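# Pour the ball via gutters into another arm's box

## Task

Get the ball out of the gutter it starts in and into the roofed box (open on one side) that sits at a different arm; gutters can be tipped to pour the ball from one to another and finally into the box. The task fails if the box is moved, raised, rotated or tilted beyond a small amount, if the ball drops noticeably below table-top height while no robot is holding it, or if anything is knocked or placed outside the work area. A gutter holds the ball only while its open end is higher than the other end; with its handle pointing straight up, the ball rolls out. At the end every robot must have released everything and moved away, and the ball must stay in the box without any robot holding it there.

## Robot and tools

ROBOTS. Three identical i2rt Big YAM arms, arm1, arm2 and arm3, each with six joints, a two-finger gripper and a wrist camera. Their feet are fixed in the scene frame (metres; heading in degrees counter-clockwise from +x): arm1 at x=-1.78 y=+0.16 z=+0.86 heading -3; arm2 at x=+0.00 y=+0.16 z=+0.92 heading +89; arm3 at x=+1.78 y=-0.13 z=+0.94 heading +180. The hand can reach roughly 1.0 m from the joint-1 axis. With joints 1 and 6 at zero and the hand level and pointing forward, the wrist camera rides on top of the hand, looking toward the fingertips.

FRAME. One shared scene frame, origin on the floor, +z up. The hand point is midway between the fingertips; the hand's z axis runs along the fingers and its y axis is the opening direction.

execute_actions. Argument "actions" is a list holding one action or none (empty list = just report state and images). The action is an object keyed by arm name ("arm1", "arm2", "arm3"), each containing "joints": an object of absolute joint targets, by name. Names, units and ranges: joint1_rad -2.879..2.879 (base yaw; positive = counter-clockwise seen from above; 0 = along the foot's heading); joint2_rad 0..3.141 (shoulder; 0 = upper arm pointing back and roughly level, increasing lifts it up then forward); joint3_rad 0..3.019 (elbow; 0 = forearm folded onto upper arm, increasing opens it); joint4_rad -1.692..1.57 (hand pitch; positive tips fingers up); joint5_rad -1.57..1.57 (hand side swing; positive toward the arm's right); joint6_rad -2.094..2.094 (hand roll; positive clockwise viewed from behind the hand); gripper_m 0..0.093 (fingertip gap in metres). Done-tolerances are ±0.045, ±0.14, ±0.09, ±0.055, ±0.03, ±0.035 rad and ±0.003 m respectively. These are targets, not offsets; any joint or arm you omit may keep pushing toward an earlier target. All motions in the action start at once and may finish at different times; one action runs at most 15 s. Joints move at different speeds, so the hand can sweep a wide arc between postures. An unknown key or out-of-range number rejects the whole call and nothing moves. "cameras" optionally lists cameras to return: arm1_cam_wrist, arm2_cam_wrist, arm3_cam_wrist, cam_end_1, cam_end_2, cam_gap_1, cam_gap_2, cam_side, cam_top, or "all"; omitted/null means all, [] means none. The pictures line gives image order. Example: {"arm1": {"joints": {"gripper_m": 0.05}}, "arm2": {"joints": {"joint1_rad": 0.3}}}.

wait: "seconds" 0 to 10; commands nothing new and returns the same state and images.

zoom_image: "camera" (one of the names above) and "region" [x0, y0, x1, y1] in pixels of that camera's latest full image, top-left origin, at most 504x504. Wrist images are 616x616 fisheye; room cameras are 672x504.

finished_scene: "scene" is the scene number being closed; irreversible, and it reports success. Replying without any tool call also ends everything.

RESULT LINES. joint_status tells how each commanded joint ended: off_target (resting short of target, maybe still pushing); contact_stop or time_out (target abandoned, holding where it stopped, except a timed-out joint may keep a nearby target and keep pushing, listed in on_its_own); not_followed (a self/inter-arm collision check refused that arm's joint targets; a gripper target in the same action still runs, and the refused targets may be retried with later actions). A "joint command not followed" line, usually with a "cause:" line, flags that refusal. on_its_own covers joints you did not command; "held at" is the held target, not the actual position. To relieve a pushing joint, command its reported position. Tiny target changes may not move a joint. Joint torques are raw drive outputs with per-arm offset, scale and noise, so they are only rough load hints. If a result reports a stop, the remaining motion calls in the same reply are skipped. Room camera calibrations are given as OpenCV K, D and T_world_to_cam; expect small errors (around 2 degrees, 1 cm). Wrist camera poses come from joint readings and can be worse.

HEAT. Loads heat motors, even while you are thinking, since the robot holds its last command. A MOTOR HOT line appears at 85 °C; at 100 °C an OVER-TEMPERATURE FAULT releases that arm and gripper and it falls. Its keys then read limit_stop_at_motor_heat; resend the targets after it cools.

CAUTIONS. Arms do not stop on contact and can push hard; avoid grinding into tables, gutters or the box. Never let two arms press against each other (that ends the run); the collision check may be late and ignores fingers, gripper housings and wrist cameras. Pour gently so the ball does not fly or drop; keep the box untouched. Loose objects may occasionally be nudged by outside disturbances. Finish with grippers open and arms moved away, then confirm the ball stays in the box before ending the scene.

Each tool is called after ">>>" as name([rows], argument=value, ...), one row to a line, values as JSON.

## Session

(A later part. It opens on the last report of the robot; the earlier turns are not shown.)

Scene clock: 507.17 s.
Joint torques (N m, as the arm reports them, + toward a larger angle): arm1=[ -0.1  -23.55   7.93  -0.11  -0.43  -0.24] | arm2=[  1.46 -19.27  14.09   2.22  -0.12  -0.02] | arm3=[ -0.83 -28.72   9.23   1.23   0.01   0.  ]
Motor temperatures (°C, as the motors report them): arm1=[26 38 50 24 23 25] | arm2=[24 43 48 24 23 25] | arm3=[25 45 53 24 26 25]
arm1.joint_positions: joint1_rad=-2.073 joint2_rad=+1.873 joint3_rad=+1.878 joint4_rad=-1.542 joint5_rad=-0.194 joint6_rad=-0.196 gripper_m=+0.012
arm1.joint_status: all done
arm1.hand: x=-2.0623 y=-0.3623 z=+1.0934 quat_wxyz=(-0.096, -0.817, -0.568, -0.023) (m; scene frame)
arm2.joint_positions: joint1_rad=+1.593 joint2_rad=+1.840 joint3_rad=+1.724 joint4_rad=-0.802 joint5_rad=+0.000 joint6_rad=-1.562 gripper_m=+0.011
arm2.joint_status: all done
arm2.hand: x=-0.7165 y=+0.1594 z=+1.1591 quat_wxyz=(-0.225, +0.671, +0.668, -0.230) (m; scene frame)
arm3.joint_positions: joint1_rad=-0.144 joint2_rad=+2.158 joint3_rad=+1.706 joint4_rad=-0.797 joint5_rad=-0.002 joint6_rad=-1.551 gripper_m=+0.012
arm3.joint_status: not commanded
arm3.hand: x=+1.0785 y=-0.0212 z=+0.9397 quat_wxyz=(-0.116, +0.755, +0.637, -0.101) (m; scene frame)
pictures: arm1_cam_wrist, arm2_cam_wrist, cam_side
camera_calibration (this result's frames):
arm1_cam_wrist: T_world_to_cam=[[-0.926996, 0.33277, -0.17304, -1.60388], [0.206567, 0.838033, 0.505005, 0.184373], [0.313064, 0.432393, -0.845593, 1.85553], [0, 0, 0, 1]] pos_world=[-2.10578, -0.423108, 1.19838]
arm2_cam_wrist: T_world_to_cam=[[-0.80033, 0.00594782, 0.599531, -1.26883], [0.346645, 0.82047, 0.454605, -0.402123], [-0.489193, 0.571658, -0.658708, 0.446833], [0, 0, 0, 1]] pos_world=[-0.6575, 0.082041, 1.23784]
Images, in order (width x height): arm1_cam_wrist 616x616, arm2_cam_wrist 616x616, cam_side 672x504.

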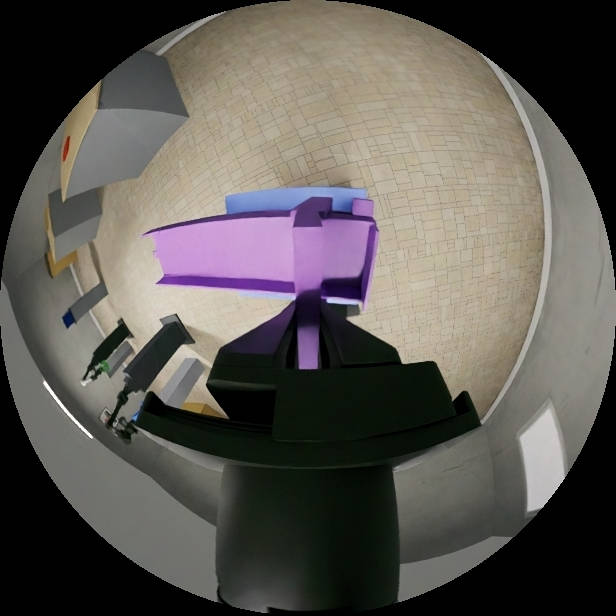

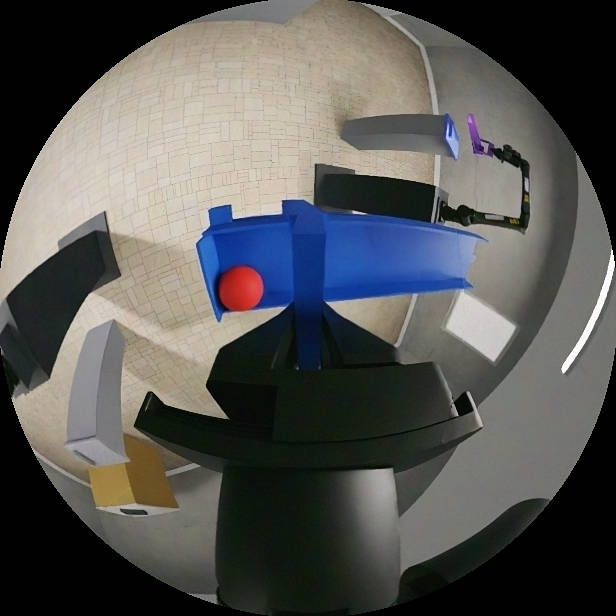

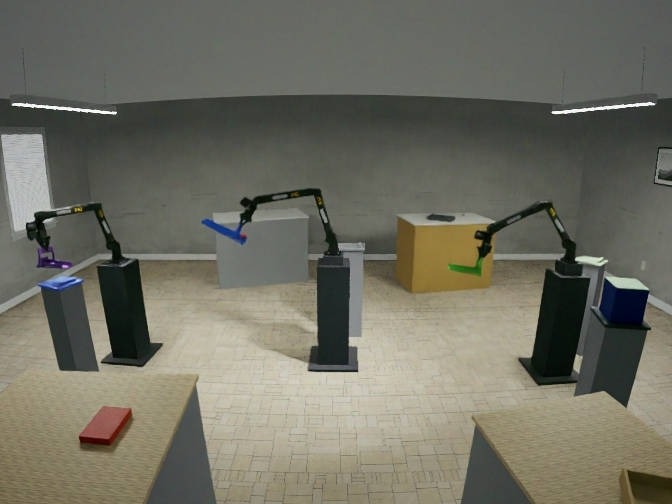

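>>> execute_actions([
  {"arm1":{"joints":{"joint2_rad":1.875,"joint3_rad":1.635,"joint4_rad":-1.33}},"arm2":{"joints":{"joint1_rad":-1.73,"joint3_rad":2.06,"joint4_rad":-1.08}}},
], cameras=["arm1_cam_wrist","arm2_cam_wrist","cam_side","cam_gap_2"])

Scene clock: 523.87 s.
Joint torques (N m, as the arm reports them, + toward a larger angle): arm1=[ -0.17 -21.79   7.77   0.53  -0.36  -0.21] | arm2=[  1.6  -22.11  15.35   1.12  -0.17   0.  ] | arm3=[ -1.56 -28.14   9.29   1.28   0.06  -0.04]
Motor temperatures (°C, as the motors report them): arm1=[26 38 48 24 23 25] | arm2=[24 42 50 24 23 25] | arm3=[25 46 53 24 26 25]
arm1.joint_positions: joint1_rad=-2.073 joint2_rad=+1.886 joint3_rad=+1.631 joint4_rad=-1.343 joint5_rad=-0.196 joint6_rad=-0.197 gripper_m=+0.012
arm1.joint_status: all done
arm1.hand: x=-2.0503 y=-0.3434 z=+0.9929 quat_wxyz=(-0.084, -0.818, -0.567, -0.051) (m; scene frame)
arm2.joint_positions: joint1_rad=-1.727 joint2_rad=+1.862 joint3_rad=+2.021 joint4_rad=-1.073 joint5_rad=+0.001 joint6_rad=-1.564 gripper_m=+0.011
arm2.joint_status: all done
arm2.hand: x=+0.7123 y=+0.0369 z=+1.2588 quat_wxyz=(-0.207, +0.606, -0.727, +0.247) (m; scene frame)
arm3.joint_positions: joint1_rad=-0.144 joint2_rad=+2.158 joint3_rad=+1.706 joint4_rad=-0.797 joint5_rad=-0.002 joint6_rad=-1.551 gripper_m=+0.012
arm3.joint_status: not commanded
arm3.hand: x=+1.0785 y=-0.0212 z=+0.9397 quat_wxyz=(-0.116, +0.755, +0.637, -0.101) (m; scene frame)
pictures: arm1_cam_wrist, arm2_cam_wrist, cam_gap_2, cam_side
camera_calibration (this result's frames):
arm1_cam_wrist: T_world_to_cam=[[-0.921592, 0.340414, -0.18651, -1.58936], [0.187949, 0.811765, 0.552913, 0.121983], [0.339621, 0.474506, -0.812097, 1.79421], [0, 0, 0, 1]] pos_world=[-2.09702, -0.409346, 1.0932]
arm2_cam_wrist: T_world_to_cam=[[0.7865, -0.143398, 0.600712, -1.31066], [-0.486755, -0.74259, 0.460032, -0.197698], [0.380115, -0.654215, -0.653847, 0.701348], [0, 0, 0, 1]] pos_world=[0.668007, 0.124078, 1.33685]
Images, in order (width x height): arm1_cam_wrist 616x616, arm2_cam_wrist 616x616, cam_gap_2 672x504, cam_side 672x504.

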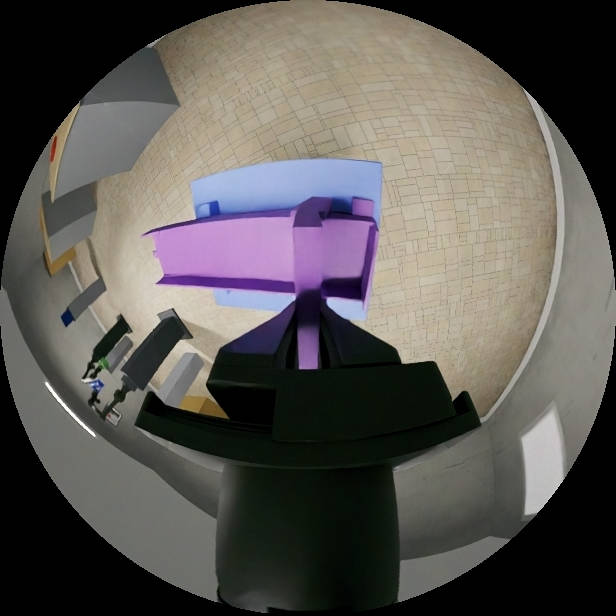

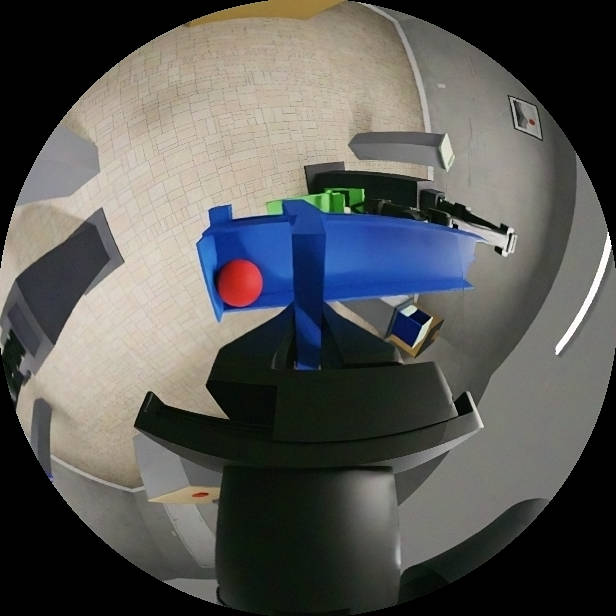

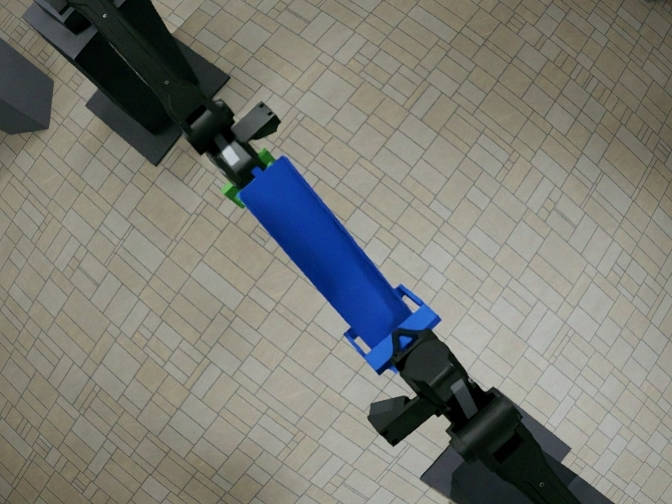

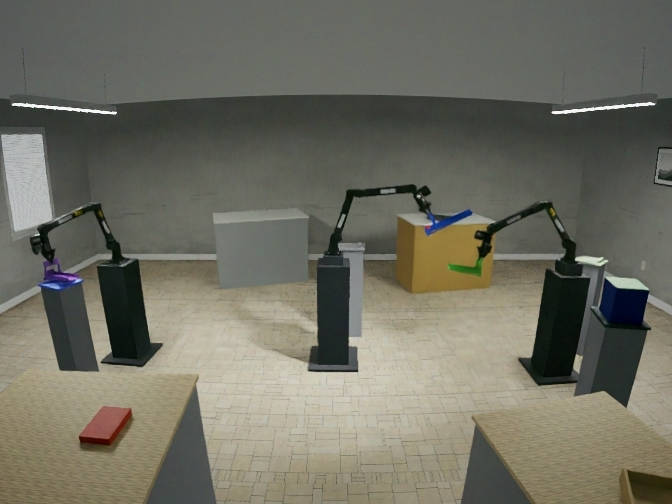

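>>> execute_actions([
  {"arm1":{"joints":{"joint3_rad":1.605}},"arm2":{"joints":{"joint2_rad":2.085}}},
], cameras=["cam_side","cam_gap_2"])

>>> zoom_image(camera="cam_gap_2", region=[180, 90, 460, 400])

>>> zoom_image(camera="cam_side", region=[390, 180, 530, 290])

Scene clock: 546.70 s.
Joint torques (N m, as the arm reports them, + toward a larger angle): arm1=[ -0.21 -21.89   7.3    0.4   -0.37  -0.21] | arm2=[  1.61 -25.05  14.79   1.23  -0.15  -0.02] | arm3=[  0.46 -27.03  10.88   1.13   0.05  -0.04]
Motor temperatures (°C, as the motors report them): arm1=[26 37 47 24 23 25] | arm2=[24 42 51 24 23 25] | arm3=[25 47 53 24 26 25]
arm1.joint_positions: joint1_rad=-2.073 joint2_rad=+1.886 joint3_rad=+1.606 joint4_rad=-1.340 joint5_rad=-0.196 joint6_rad=-0.197 gripper_m=+0.012
arm1.joint_status: all done
arm1.hand: x=-2.0460 y=-0.3364 z=+0.9837 quat_wxyz=(-0.080, -0.819, -0.565, -0.061) (m; scene frame)
arm2.joint_positions: joint1_rad=-1.727 joint2_rad=+2.105 joint3_rad=+2.024 joint4_rad=-1.085 joint5_rad=+0.000 joint6_rad=-1.564 gripper_m=+0.011
arm2.joint_status: all done
arm2.hand: x=+0.7393 y=+0.0318 z=+1.0839 quat_wxyz=(-0.128, +0.628, -0.752, +0.154) (m; scene frame)
arm3.joint_positions: joint1_rad=-0.144 joint2_rad=+2.156 joint3_rad=+1.680 joint4_rad=-0.798 joint5_rad=-0.002 joint6_rad=-1.552 gripper_m=+0.012
arm3.joint_status: not commanded
arm3.hand: x=+1.0890 y=-0.0227 z=+0.9297 quat_wxyz=(-0.107, +0.756, +0.639, -0.093) (m; scene frame)
pictures: cam_gap_2, cam_side
Images, in order (width x height): cam_gap_2 672x504, cam_side 672x504.

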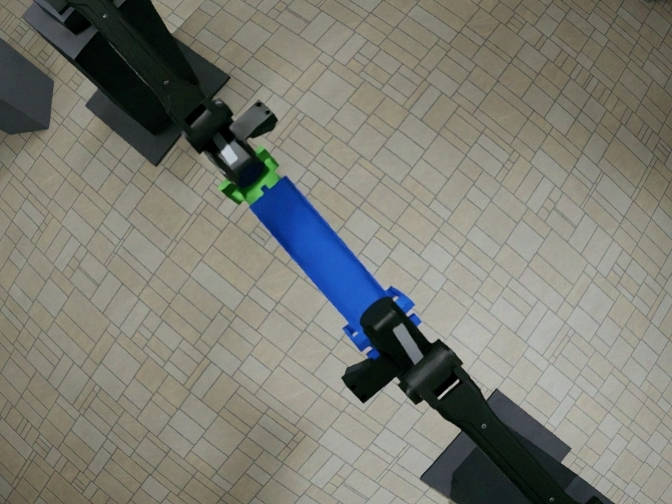

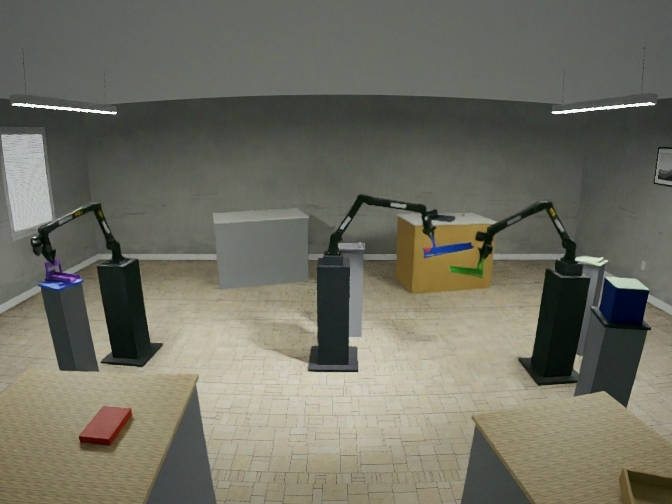

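Region (180, 90, 460, 400) of cam_gap_2's 672x504 image, scaled by 1.626, with more detail than that image has; it fills the left 455 columns of this view, and the rest is white.

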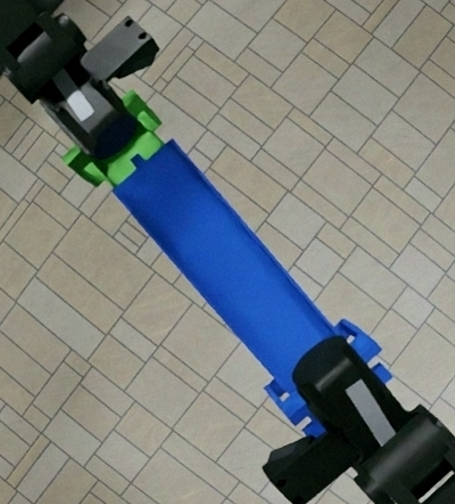

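Region (390, 180, 530, 290) of cam_side's 672x504 image, scaled by 3.600, with more detail than that image has; it fills the top 396 rows of this view, and the rest is white.

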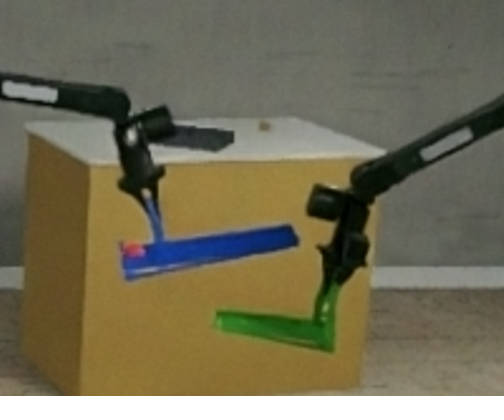

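>>> execute_actions([
  {"arm1":{"joints":{"gripper_m":0.093}},"arm2":{"joints":{"joint4_rad":-1.385}},"arm3":{"joints":{"joint3_rad":1.74}}},
], cameras=[])

>>> wait(seconds=1.5)

Scene clock: 570.90 s.
Joint torques (N m, as the arm reports them, + toward a larger angle): arm1=[ -0.12 -21.69   7.36   0.4   -0.27  -0.22] | arm2=[  1.39 -23.62  14.21   0.01  -0.16  -0.04] | arm3=[ -0.1  -27.68  11.61   1.24   0.08   0.03]
Motor temperatures (°C, as the motors report them): arm1=[26 37 46 24 23 25] | arm2=[24 44 52 24 23 25] | arm3=[25 47 56 24 26 25]
arm1.joint_positions: joint1_rad=-2.073 joint2_rad=+1.886 joint3_rad=+1.606 joint4_rad=-1.340 joint5_rad=-0.198 joint6_rad=-0.197 gripper_m=+0.093
arm1.joint_status: all done
arm1.hand: x=-2.0457 y=-0.3366 z=+0.9837 quat_wxyz=(-0.081, -0.819, -0.565, -0.062) (m; scene frame)
arm2.joint_positions: joint1_rad=-1.727 joint2_rad=+2.105 joint3_rad=+2.024 joint4_rad=-1.372 joint5_rad=+0.000 joint6_rad=-1.564 gripper_m=+0.011
arm2.joint_status: all done
arm2.hand: x=+0.6724 y=+0.0435 z=+1.0659 quat_wxyz=(-0.036, +0.639, -0.767, +0.045) (m; scene frame)
arm3.joint_positions: joint1_rad=-0.144 joint2_rad=+2.156 joint3_rad=+1.680 joint4_rad=-0.798 joint5_rad=-0.002 joint6_rad=-1.552 gripper_m=+0.012
arm3.joint_status: all done
arm3.hand: x=+1.0890 y=-0.0227 z=+0.9297 quat_wxyz=(-0.107, +0.756, +0.639, -0.093) (m; scene frame)
pictures: none
No camera images: the call's "cameras" was empty. Leave "cameras" out to get every camera's image.

Scene clock: 572.40 s.
Joint torques (N m, as the arm reports them, + toward a larger angle): arm1=[  0.   -21.67   7.34   0.38  -0.28  -0.22] | arm2=[  1.46 -23.12  14.19   0.07  -0.16  -0.04] | arm3=[ -1.94 -27.65  11.51   1.22   0.03  -0.01]
Motor temperatures (°C, as the motors report them): arm1=[26 37 46 24 23 25] | arm2=[24 44 51 23 23 25] | arm3=[25 47 56 24 26 25]
arm1.joint_positions: joint1_rad=-2.073 joint2_rad=+1.886 joint3_rad=+1.606 joint4_rad=-1.340 joint5_rad=-0.198 joint6_rad=-0.197 gripper_m=+0.093
arm1.joint_status: all done
arm1.hand: x=-2.0457 y=-0.3366 z=+0.9837 quat_wxyz=(-0.081, -0.819, -0.565, -0.062) (m; scene frame)
arm2.joint_positions: joint1_rad=-1.727 joint2_rad=+2.105 joint3_rad=+2.024 joint4_rad=-1.374 joint5_rad=+0.000 joint6_rad=-1.564 gripper_m=+0.011
arm2.joint_status: all done
arm2.hand: x=+0.6720 y=+0.0436 z=+1.0658 quat_wxyz=(-0.036, +0.639, -0.767, +0.045) (m; scene frame)
arm3.joint_positions: joint1_rad=-0.144 joint2_rad=+2.156 joint3_rad=+1.681 joint4_rad=-0.796 joint5_rad=-0.001 joint6_rad=-1.552 gripper_m=+0.012
arm3.joint_status: all done
arm3.hand: x=+1.0882 y=-0.0224 z=+0.9304 quat_wxyz=(-0.109, +0.756, +0.639, -0.094) (m; scene frame)
wait: 1.50 s; at rest by 0.27 s
pictures: arm1_cam_wrist, arm2_cam_wrist, arm3_cam_wrist, cam_end_1, cam_end_2, cam_gap_1, cam_gap_2, cam_side, cam_top
camera_calibration (this result's frames):
arm1_cam_wrist: T_world_to_cam=[[-0.918976, 0.343983, -0.192768, -1.57646], [0.180334, 0.801383, 0.57032, 0.0845171], [0.350661, 0.489347, -0.798484, 1.79624], [0, 0, 0, 1]] pos_world=[-2.09384, -0.404439, 1.08217]
arm2_cam_wrist: T_world_to_cam=[[0.978535, -0.178548, 0.102905, -0.759025], [-0.204992, -0.792095, 0.574947, -0.433315], [-0.0211455, -0.583701, -0.811694, 1.02969], [0, 0, 0, 1]] pos_world=[0.67568, 0.122284, 1.16304]
arm3_cam_wrist: T_world_to_cam=[[-0.944409, 0.173878, 0.27903, 0.772404], [0.305911, 0.775688, 0.552021, -0.821516], [-0.120456, 0.606692, -0.785758, 0.997312], [0, 0, 0, 1]] pos_world=[1.10091, -0.102125, 1.02162]
Images, in order (width x height): arm1_cam_wrist 616x616, arm2_cam_wrist 616x616, arm3_cam_wrist 616x616, cam_end_1 672x504, cam_end_2 672x504, cam_gap_1 672x504, cam_gap_2 672x504, cam_side 672x504, cam_top 672x504.

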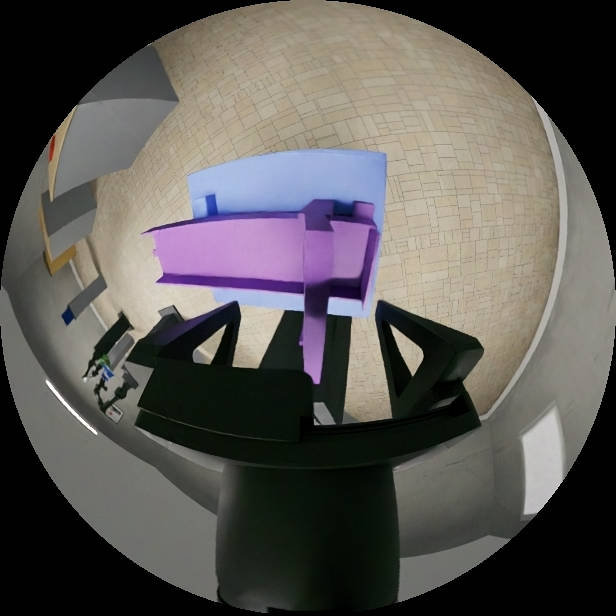

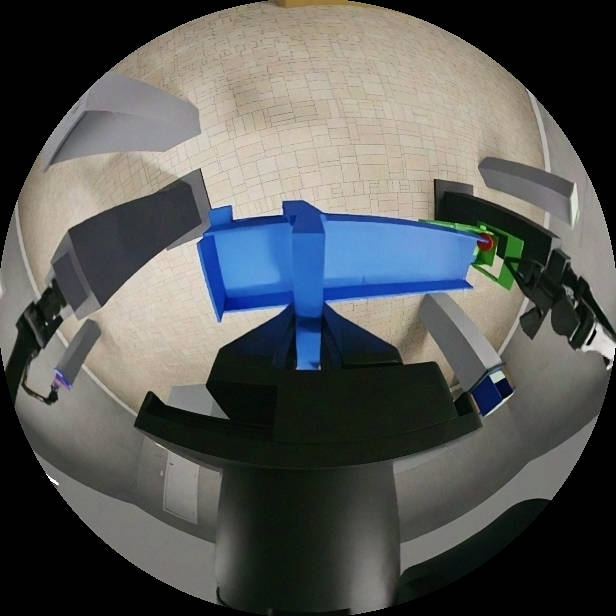

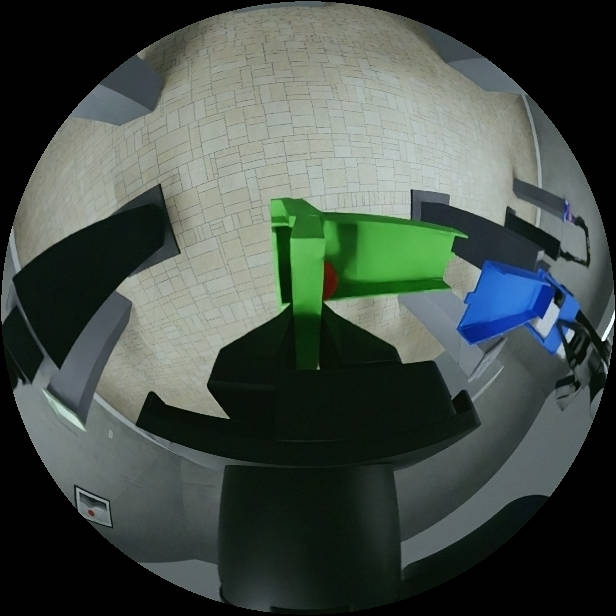

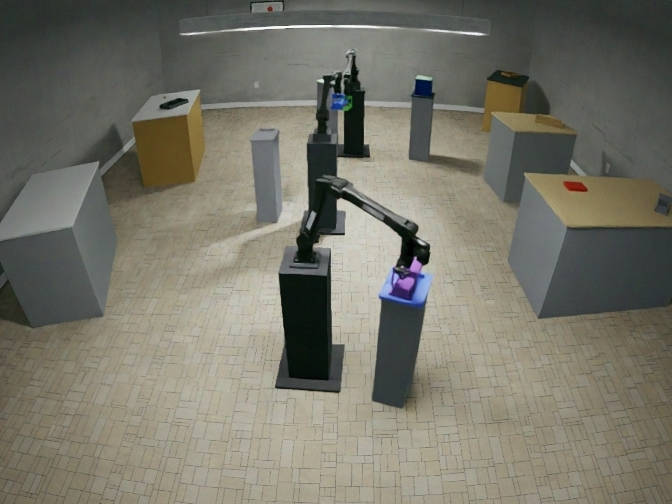

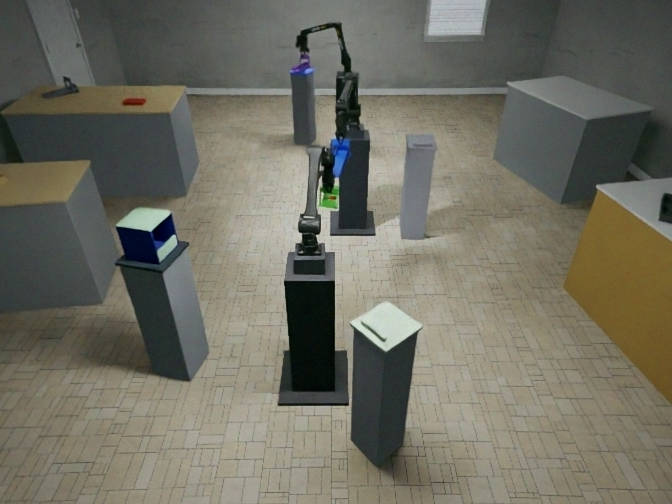

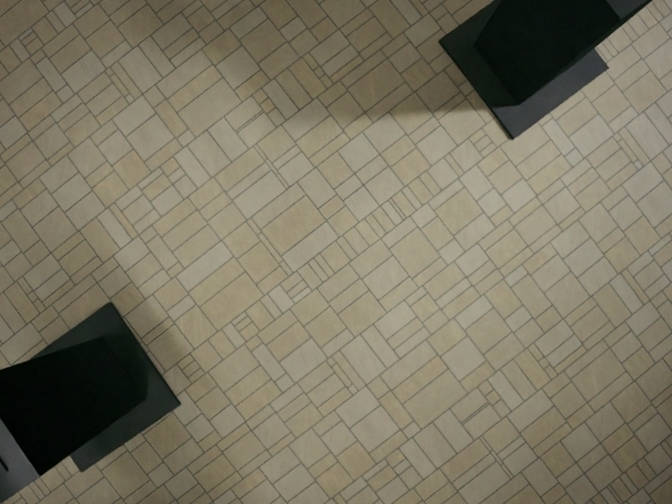

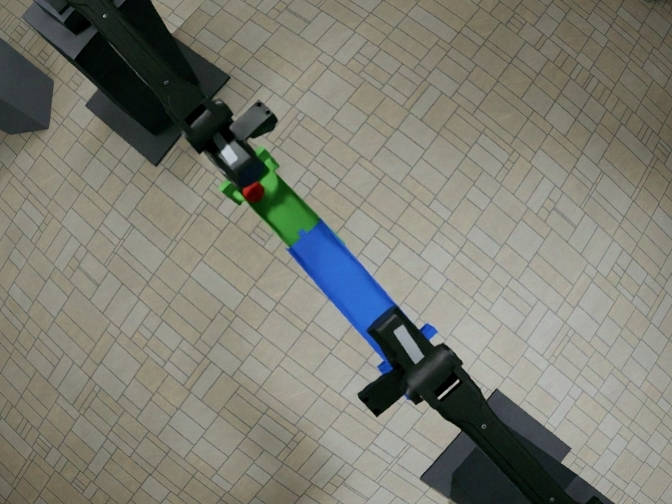

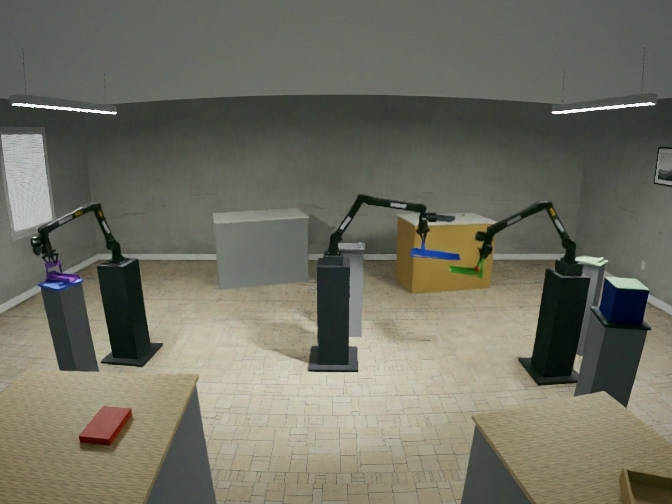

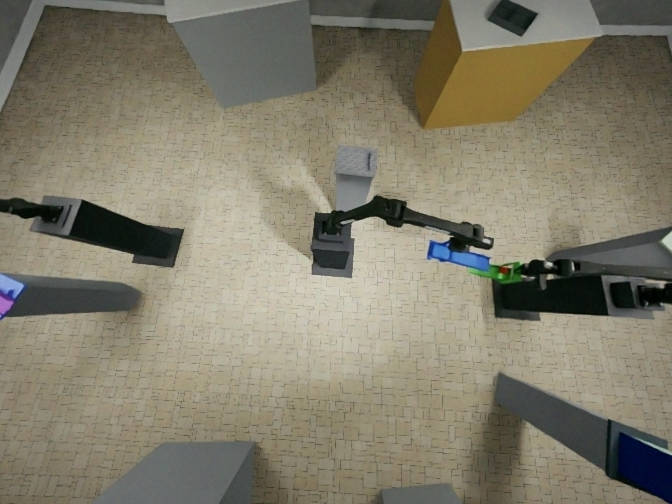

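>>> execute_actions([
  {"arm1":{"joints":{"joint3_rad":1.95,"joint4_rad":-1.62}},"arm2":{"joints":{"joint1_rad":-1.25,"joint2_rad":1.85}}},
], cameras=["arm3_cam_wrist","cam_side"])

Scene clock: 585.47 s.
Joint torques (N m, as the arm reports them, + toward a larger angle): arm1=[ -0.15 -20.26  10.83  -0.33  -0.26  -0.21] | arm2=[  1.46 -18.44  13.68   0.6   -0.22  -0.01] | arm3=[ -0.79 -27.33  11.49   1.13  -0.01  -0.01]
Motor temperatures (°C, as the motors report them): arm1=[26 37 47 24 23 25] | arm2=[24 44 51 23 23 25] | arm3=[25 48 57 24 26 25]
arm1.joint_positions: joint1_rad=-2.073 joint2_rad=+1.868 joint3_rad=+1.909 joint4_rad=-1.607 joint5_rad=-0.198 joint6_rad=-0.197 gripper_m=+0.093
arm1.joint_status: all done
arm1.hand: x=-2.0570 y=-0.3549 z=+1.1078 quat_wxyz=(-0.092, -0.817, -0.568, -0.037) (m; scene frame)
arm2.joint_positions: joint1_rad=-1.251 joint2_rad=+1.844 joint3_rad=+2.033 joint4_rad=-1.375 joint5_rad=+0.001 joint6_rad=-1.565 gripper_m=+0.011
arm2.joint_status: all done
arm2.hand: x=+0.6277 y=+0.3576 z=+1.2393 quat_wxyz=(-0.153, +0.789, -0.584, +0.114) (m; scene frame)
arm3.joint_positions: joint1_rad=-0.144 joint2_rad=+2.156 joint3_rad=+1.681 joint4_rad=-0.796 joint5_rad=-0.001 joint6_rad=-1.552 gripper_m=+0.012
arm3.joint_status: not commanded
arm3.hand: x=+1.0882 y=-0.0224 z=+0.9304 quat_wxyz=(-0.109, +0.756, +0.639, -0.094) (m; scene frame)
pictures: arm3_cam_wrist, cam_side
camera_calibration (this result's frames):
arm3_cam_wrist: T_world_to_cam=[[-0.944409, 0.173878, 0.27903, 0.772404], [0.305911, 0.775688, 0.552021, -0.821516], [-0.120456, 0.606692, -0.785758, 0.997312], [0, 0, 0, 1]] pos_world=[1.10091, -0.102125, 1.02162]
Images, in order (width x height): arm3_cam_wrist 616x616, cam_side 672x504.

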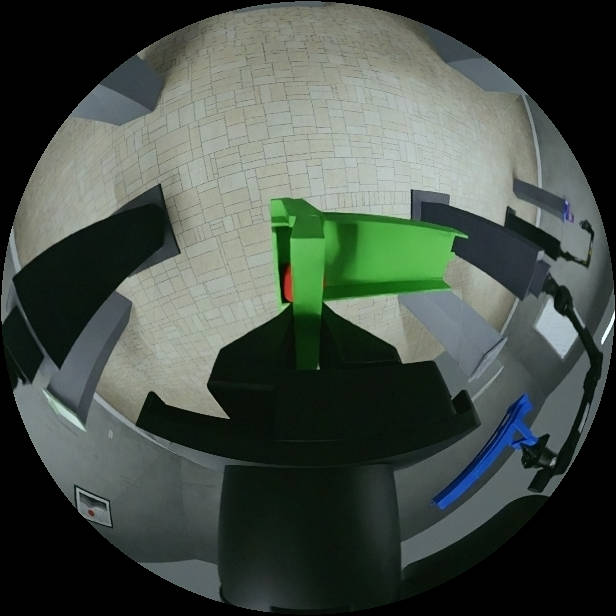

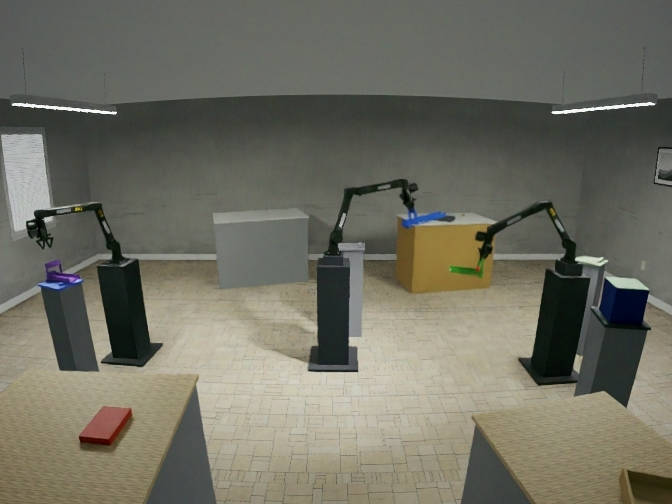

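>>> execute_actions([
  {"arm1":{"joints":{"joint2_rad":0.9}},"arm2":{"joints":{"joint1_rad":-0.069,"joint2_rad":1.82,"joint3_rad":1.74,"joint4_rad":-1.2,"joint5_rad":0.205,"joint6_rad":-0.05}},"arm3":{"joints":{"joint2_rad":1.67}}},
], cameras=["arm2_cam_wrist","arm3_cam_wrist","cam_side"])

Scene clock: 611.13 s.
Joint torques (N m, as the arm reports them, + toward a larger angle): arm1=[-0.18  0.33  4.96  1.05 -0.15 -0.2 ] | arm2=[  2.14 -20.82  12.02   1.15   0.22   0.04] | arm3=[ -0.96 -21.83  10.89   1.59   0.01   0.05]
Motor temperatures (°C, as the motors report them): arm1=[26 36 52 24 23 25] | arm2=[24 42 51 23 23 25] | arm3=[25 48 58 24 26 25]
arm1.joint_positions: joint1_rad=-2.073 joint2_rad=+0.907 joint3_rad=+1.953 joint4_rad=-1.608 joint5_rad=-0.199 joint6_rad=-0.197 gripper_m=+0.093
arm1.joint_status: all done
arm1.hand: x=-1.8770 y=-0.0643 z=+1.5338 quat_wxyz=(-0.271, -0.688, -0.536, +0.406) (m; scene frame)
arm2.joint_positions: joint1_rad=-0.069 joint2_rad=+1.847 joint3_rad=+1.729 joint4_rad=-1.208 joint5_rad=+0.199 joint6_rad=-0.057 gripper_m=+0.011
arm2.joint_status: all done
arm2.hand: x=+0.0893 y=+0.7855 z=+1.1142 quat_wxyz=(-0.155, +0.679, -0.717, -0.004) (m; scene frame)
arm3.joint_positions: joint1_rad=-0.144 joint2_rad=+1.701 joint3_rad=+1.716 joint4_rad=-0.795 joint5_rad=-0.001 joint6_rad=-1.552 gripper_m=+0.012
arm3.joint_status: all done
arm3.hand: x=+1.0886 y=-0.0237 z=+1.2621 quat_wxyz=(-0.287, +0.706, +0.597, -0.250) (m; scene frame)
pictures: arm2_cam_wrist, arm3_cam_wrist, cam_side
camera_calibration (this result's frames):
arm2_cam_wrist: T_world_to_cam=[[0.978243, -0.0746414, 0.193572, -0.243957], [-0.142137, -0.920784, 0.363254, 0.338486], [0.151124, -0.382864, -0.91136, 1.42757], [0, 0, 0, 1]] pos_world=[0.0710214, 0.840028, 1.22529]
arm3_cam_wrist: T_world_to_cam=[[-0.701728, 0.13564, 0.699414, -0.115125], [0.540626, 0.740754, 0.398757, -1.06665], [-0.464006, 0.65794, -0.593138, 1.39086], [0, 0, 0, 1]] pos_world=[1.14124, -0.109356, 1.33083]
Images, in order (width x height): arm2_cam_wrist 616x616, arm3_cam_wrist 616x616, cam_side 672x504.

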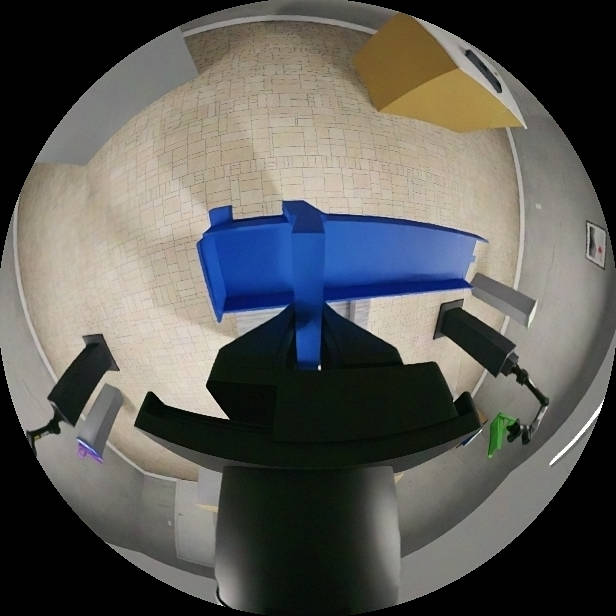

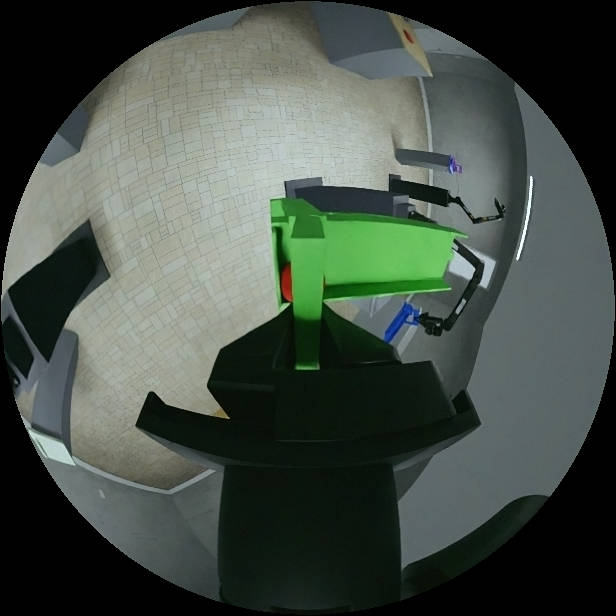

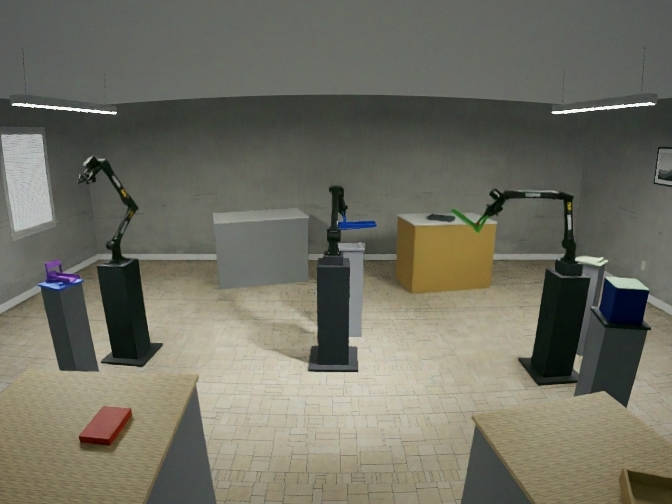

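>>> execute_actions([
  {"arm2":{"joints":{"joint3_rad":1.40,"joint4_rad":-1.075}},"arm3":{"joints":{"joint1_rad":1.46}}},
], cameras=["arm2_cam_wrist","arm3_cam_wrist","cam_end_2","cam_side"])

Scene clock: 619.80 s.
Joint torques (N m, as the arm reports them, + toward a larger angle): arm1=[-0.19  0.51  4.99  1.02 -0.15 -0.19] | arm2=[  1.73 -17.31  11.42   1.06   0.22   0.05] | arm3=[  0.44 -22.21  10.62   1.88   0.08   0.01]
Motor temperatures (°C, as the motors report them): arm1=[26 34 48 24 23 25] | arm2=[24 42 50 23 23 25] | arm3=[25 47 57 24 26 25]
arm1.joint_positions: joint1_rad=-2.073 joint2_rad=+0.907 joint3_rad=+1.953 joint4_rad=-1.608 joint5_rad=-0.199 joint6_rad=-0.197 gripper_m=+0.093
arm1.joint_status: not commanded
arm1.hand: x=-1.8770 y=-0.0643 z=+1.5338 quat_wxyz=(-0.271, -0.688, -0.536, +0.406) (m; scene frame)
arm2.joint_positions: joint1_rad=-0.069 joint2_rad=+1.831 joint3_rad=+1.381 joint4_rad=-1.090 joint5_rad=+0.199 joint6_rad=-0.056 gripper_m=+0.011
arm2.joint_status: all done
arm2.hand: x=+0.0811 y=+0.6933 z=+0.9891 quat_wxyz=(-0.075, +0.691, -0.716, +0.066) (m; scene frame)
arm3.joint_positions: joint1_rad=+1.469 joint2_rad=+1.701 joint3_rad=+1.716 joint4_rad=-0.795 joint5_rad=-0.002 joint6_rad=-1.553 gripper_m=+0.012
arm3.joint_status: all done
arm3.hand: x=+1.7008 y=-0.8190 z=+1.2684 quat_wxyz=(-0.011, +0.060, +0.921, -0.384) (m; scene frame)
pictures: arm2_cam_wrist, arm3_cam_wrist, cam_end_2, cam_side
camera_calibration (this result's frames):
arm2_cam_wrist: T_world_to_cam=[[0.981755, -0.035318, 0.186839, -0.239512], [-0.134629, -0.823009, 0.551843, 0.0429028], [0.13428, -0.566929, -0.812748, 1.31094], [0, 0, 0, 1]] pos_world=[0.0648855, 0.770058, 1.08654]
arm3_cam_wrist: T_world_to_cam=[[-0.115361, -0.699423, 0.705337, -1.27079], [-0.76919, 0.512198, 0.382099, 1.25064], [-0.628521, -0.498458, -0.597077, 1.53962], [0, 0, 0, 1]] pos_world=[1.78307, -0.761958, 1.33774]
Images, in order (width x height): arm2_cam_wrist 616x616, arm3_cam_wrist 616x616, cam_end_2 672x504, cam_side 672x504.

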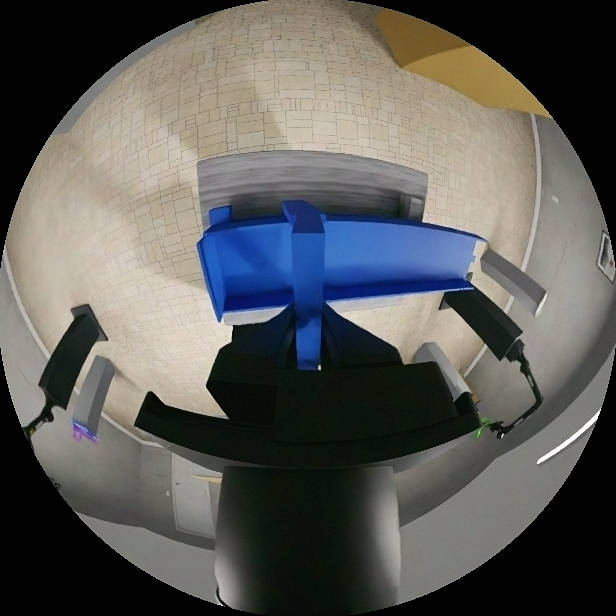

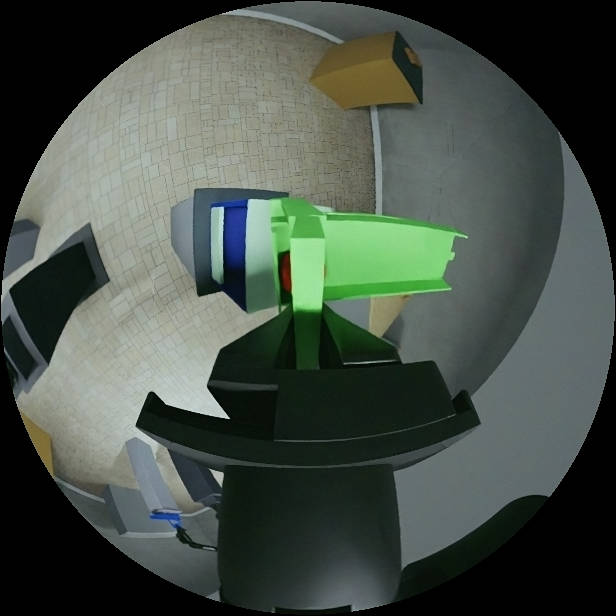

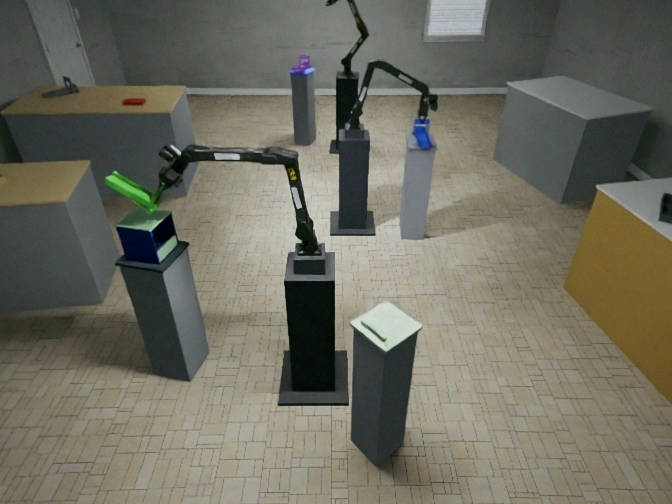

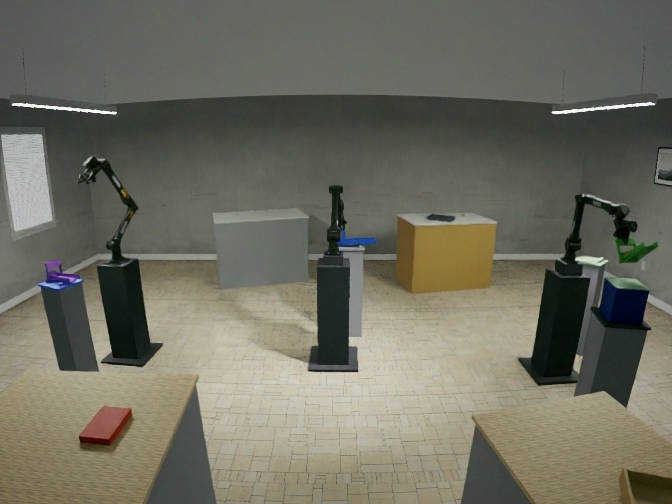

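>>> zoom_image(camera="arm3_cam_wrist", region=[150, 170, 330, 330])

>>> zoom_image(camera="cam_end_2", region=[90, 130, 250, 290])

Region (150, 170, 330, 330) of arm3_cam_wrist's 616x616 image, scaled by 2.800, with more detail than that image has.

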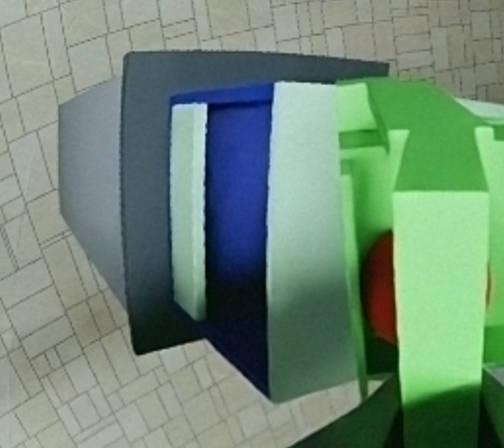

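Region (90, 130, 250, 290) of cam_end_2's 672x504 image, scaled by 3.150, with more detail than that image has.

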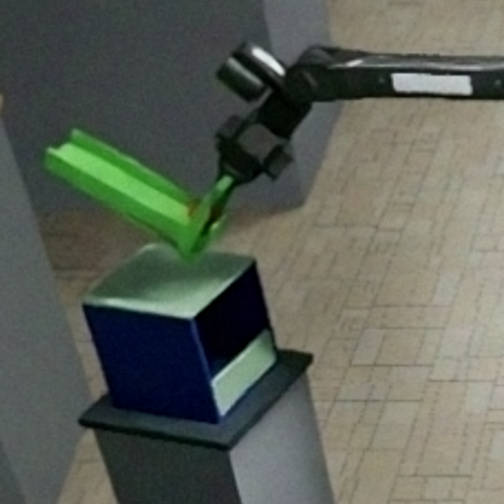

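>>> execute_actions([
  {"arm2":{"joints":{"joint2_rad":1.848}},"arm3":{"joints":{"joint1_rad":1.43,"joint2_rad":1.37,"joint4_rad":-1.09}}},
], cameras=["arm2_cam_wrist","cam_end_2"])

Scene clock: 707.07 s.
Joint torques (N m, as the arm reports them, + toward a larger angle): arm1=[-0.16  0.54  4.94  1.03 -0.15 -0.2 ] | arm2=[  1.8  -15.64  11.31   1.05   0.23   0.05] | arm3=[  0.19 -15.76  10.85   1.4   -0.06   0.03]
Motor temperatures (°C, as the motors report them): arm1=[26 29 41 24 23 25] | arm2=[24 41 48 23 23 25] | arm3=[25 45 58 24 26 25]
arm1.joint_positions: joint1_rad=-2.073 joint2_rad=+0.907 joint3_rad=+1.953 joint4_rad=-1.608 joint5_rad=-0.199 joint6_rad=-0.197 gripper_m=+0.093
arm1.joint_status: not commanded
arm1.hand: x=-1.8770 y=-0.0643 z=+1.5338 quat_wxyz=(-0.271, -0.688, -0.536, +0.406) (m; scene frame)
arm2.joint_positions: joint1_rad=-0.069 joint2_rad=+1.831 joint3_rad=+1.381 joint4_rad=-1.090 joint5_rad=+0.199 joint6_rad=-0.056 gripper_m=+0.011
arm2.joint_status: all done
arm2.hand: x=+0.0811 y=+0.6933 z=+0.9891 quat_wxyz=(-0.075, +0.691, -0.716, +0.066) (m; scene frame)
arm3.joint_positions: joint1_rad=+1.434 joint2_rad=+1.396 joint3_rad=+1.711 joint4_rad=-1.094 joint5_rad=+0.000 joint6_rad=-1.554 gripper_m=+0.012
arm3.joint_status: all done
arm3.hand: x=+1.6938 y=-0.6833 z=+1.3990 quat_wxyz=(-0.018, +0.076, +0.920, -0.384) (m; scene frame)
pictures: arm2_cam_wrist, cam_end_2
camera_calibration (this result's frames):
arm2_cam_wrist: T_world_to_cam=[[0.981755, -0.035318, 0.186839, -0.239512], [-0.134629, -0.823009, 0.551843, 0.0429028], [0.13428, -0.566929, -0.812748, 1.31094], [0, 0, 0, 1]] pos_world=[0.0648855, 0.770058, 1.08654]
Images, in order (width x height): arm2_cam_wrist 616x616, cam_end_2 672x504.

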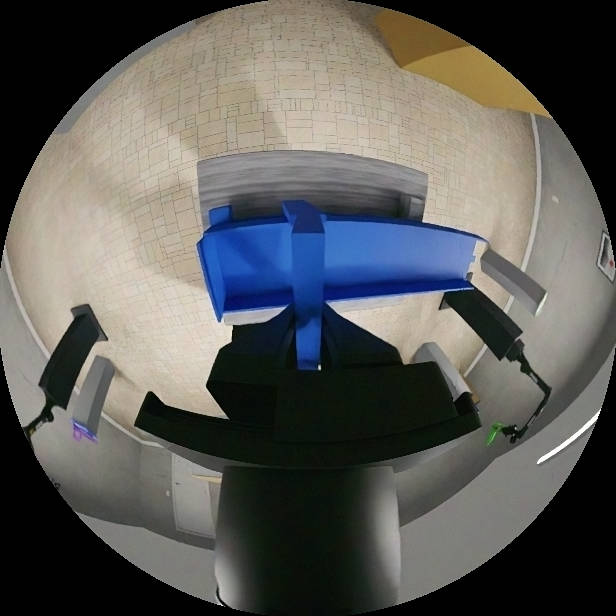

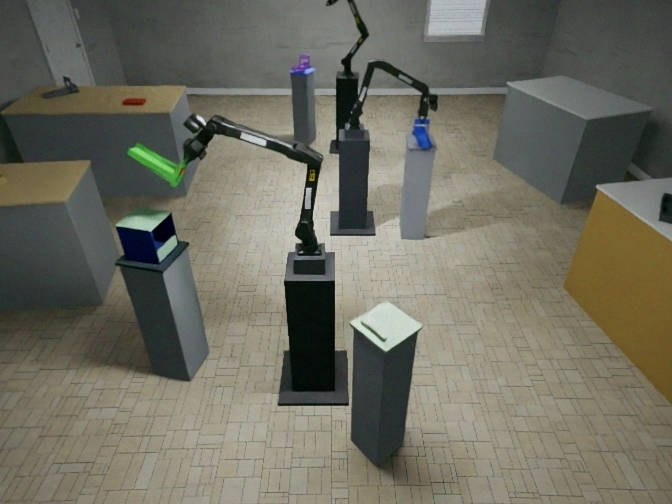

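>>> execute_actions([
  {"arm2":{"joints":{"joint3_rad":1.36}},"arm3":{"joints":{"joint3_rad":1.075,"joint4_rad":-0.94}}},
], cameras=["arm3_cam_wrist","cam_end_2"])

Scene clock: 714.10 s.
Joint torques (N m, as the arm reports them, + toward a larger angle): arm1=[-0.26  0.62  4.93  1.08 -0.15 -0.19] | arm2=[  1.69 -15.47   9.37   0.91   0.05   0.05] | arm3=[  0.15 -13.91   9.32   1.31  -0.1   -0.03]
Motor temperatures (°C, as the motors report them): arm1=[26 29 41 24 23 25] | arm2=[24 41 48 23 23 25] | arm3=[25 44 58 24 26 25]
arm1.joint_positions: joint1_rad=-2.073 joint2_rad=+0.907 joint3_rad=+1.953 joint4_rad=-1.608 joint5_rad=-0.199 joint6_rad=-0.197 gripper_m=+0.093
arm1.joint_status: not commanded
arm1.hand: x=-1.8770 y=-0.0643 z=+1.5338 quat_wxyz=(-0.271, -0.688, -0.536, +0.406) (m; scene frame)
arm2.joint_positions: joint1_rad=-0.069 joint2_rad=+1.831 joint3_rad=+1.360 joint4_rad=-1.087 joint5_rad=+0.205 joint6_rad=-0.056 gripper_m=+0.011
arm2.joint_status: all done
arm2.hand: x=+0.0812 y=+0.6854 z=+0.9822 quat_wxyz=(-0.071, +0.692, -0.715, +0.074) (m; scene frame)
arm3.joint_positions: joint1_rad=+1.434 joint2_rad=+1.396 joint3_rad=+1.057 joint4_rad=-0.956 joint5_rad=+0.000 joint6_rad=-1.554 gripper_m=+0.012
arm3.joint_status: all done
arm3.hand: x=+1.7135 y=-0.5730 z=+1.0902 quat_wxyz=(-0.002, +0.080, +0.987, -0.136) (m; scene frame)
pictures: arm3_cam_wrist, cam_end_2
camera_calibration (this result's frames):
arm3_cam_wrist: T_world_to_cam=[[-0.170589, -0.94928, 0.264133, -0.539099], [-0.787302, 0.292504, 0.542768, 0.932518], [-0.592499, -0.115362, -0.797268, 1.9399], [0, 0, 0, 1]] pos_world=[1.7916, -0.560731, 1.18287]
Images, in order (width x height): arm3_cam_wrist 616x616, cam_end_2 672x504.

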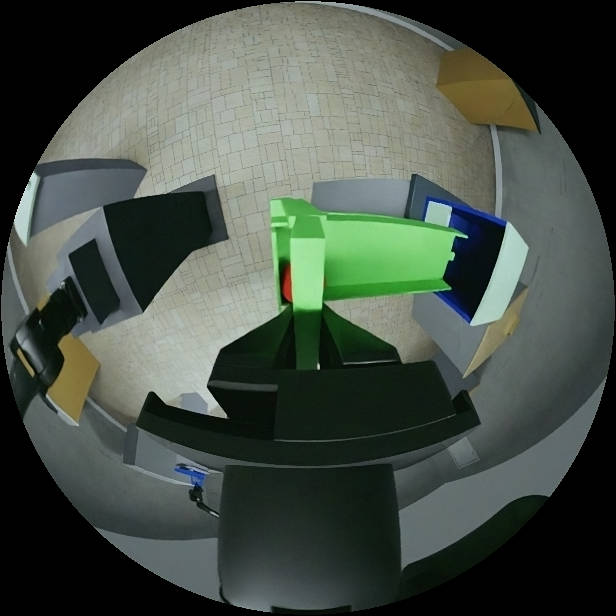

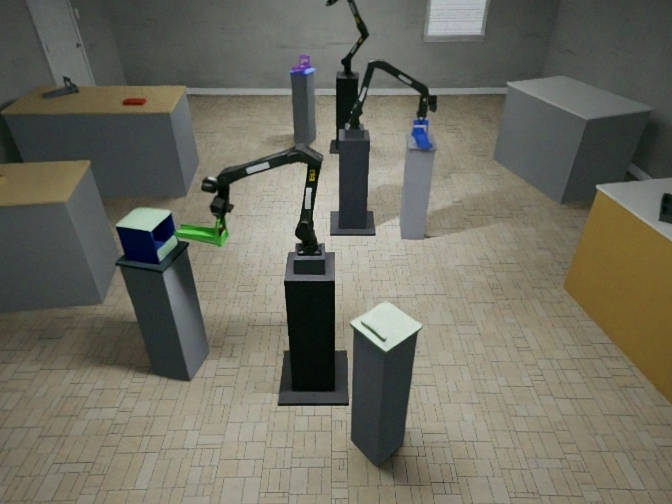

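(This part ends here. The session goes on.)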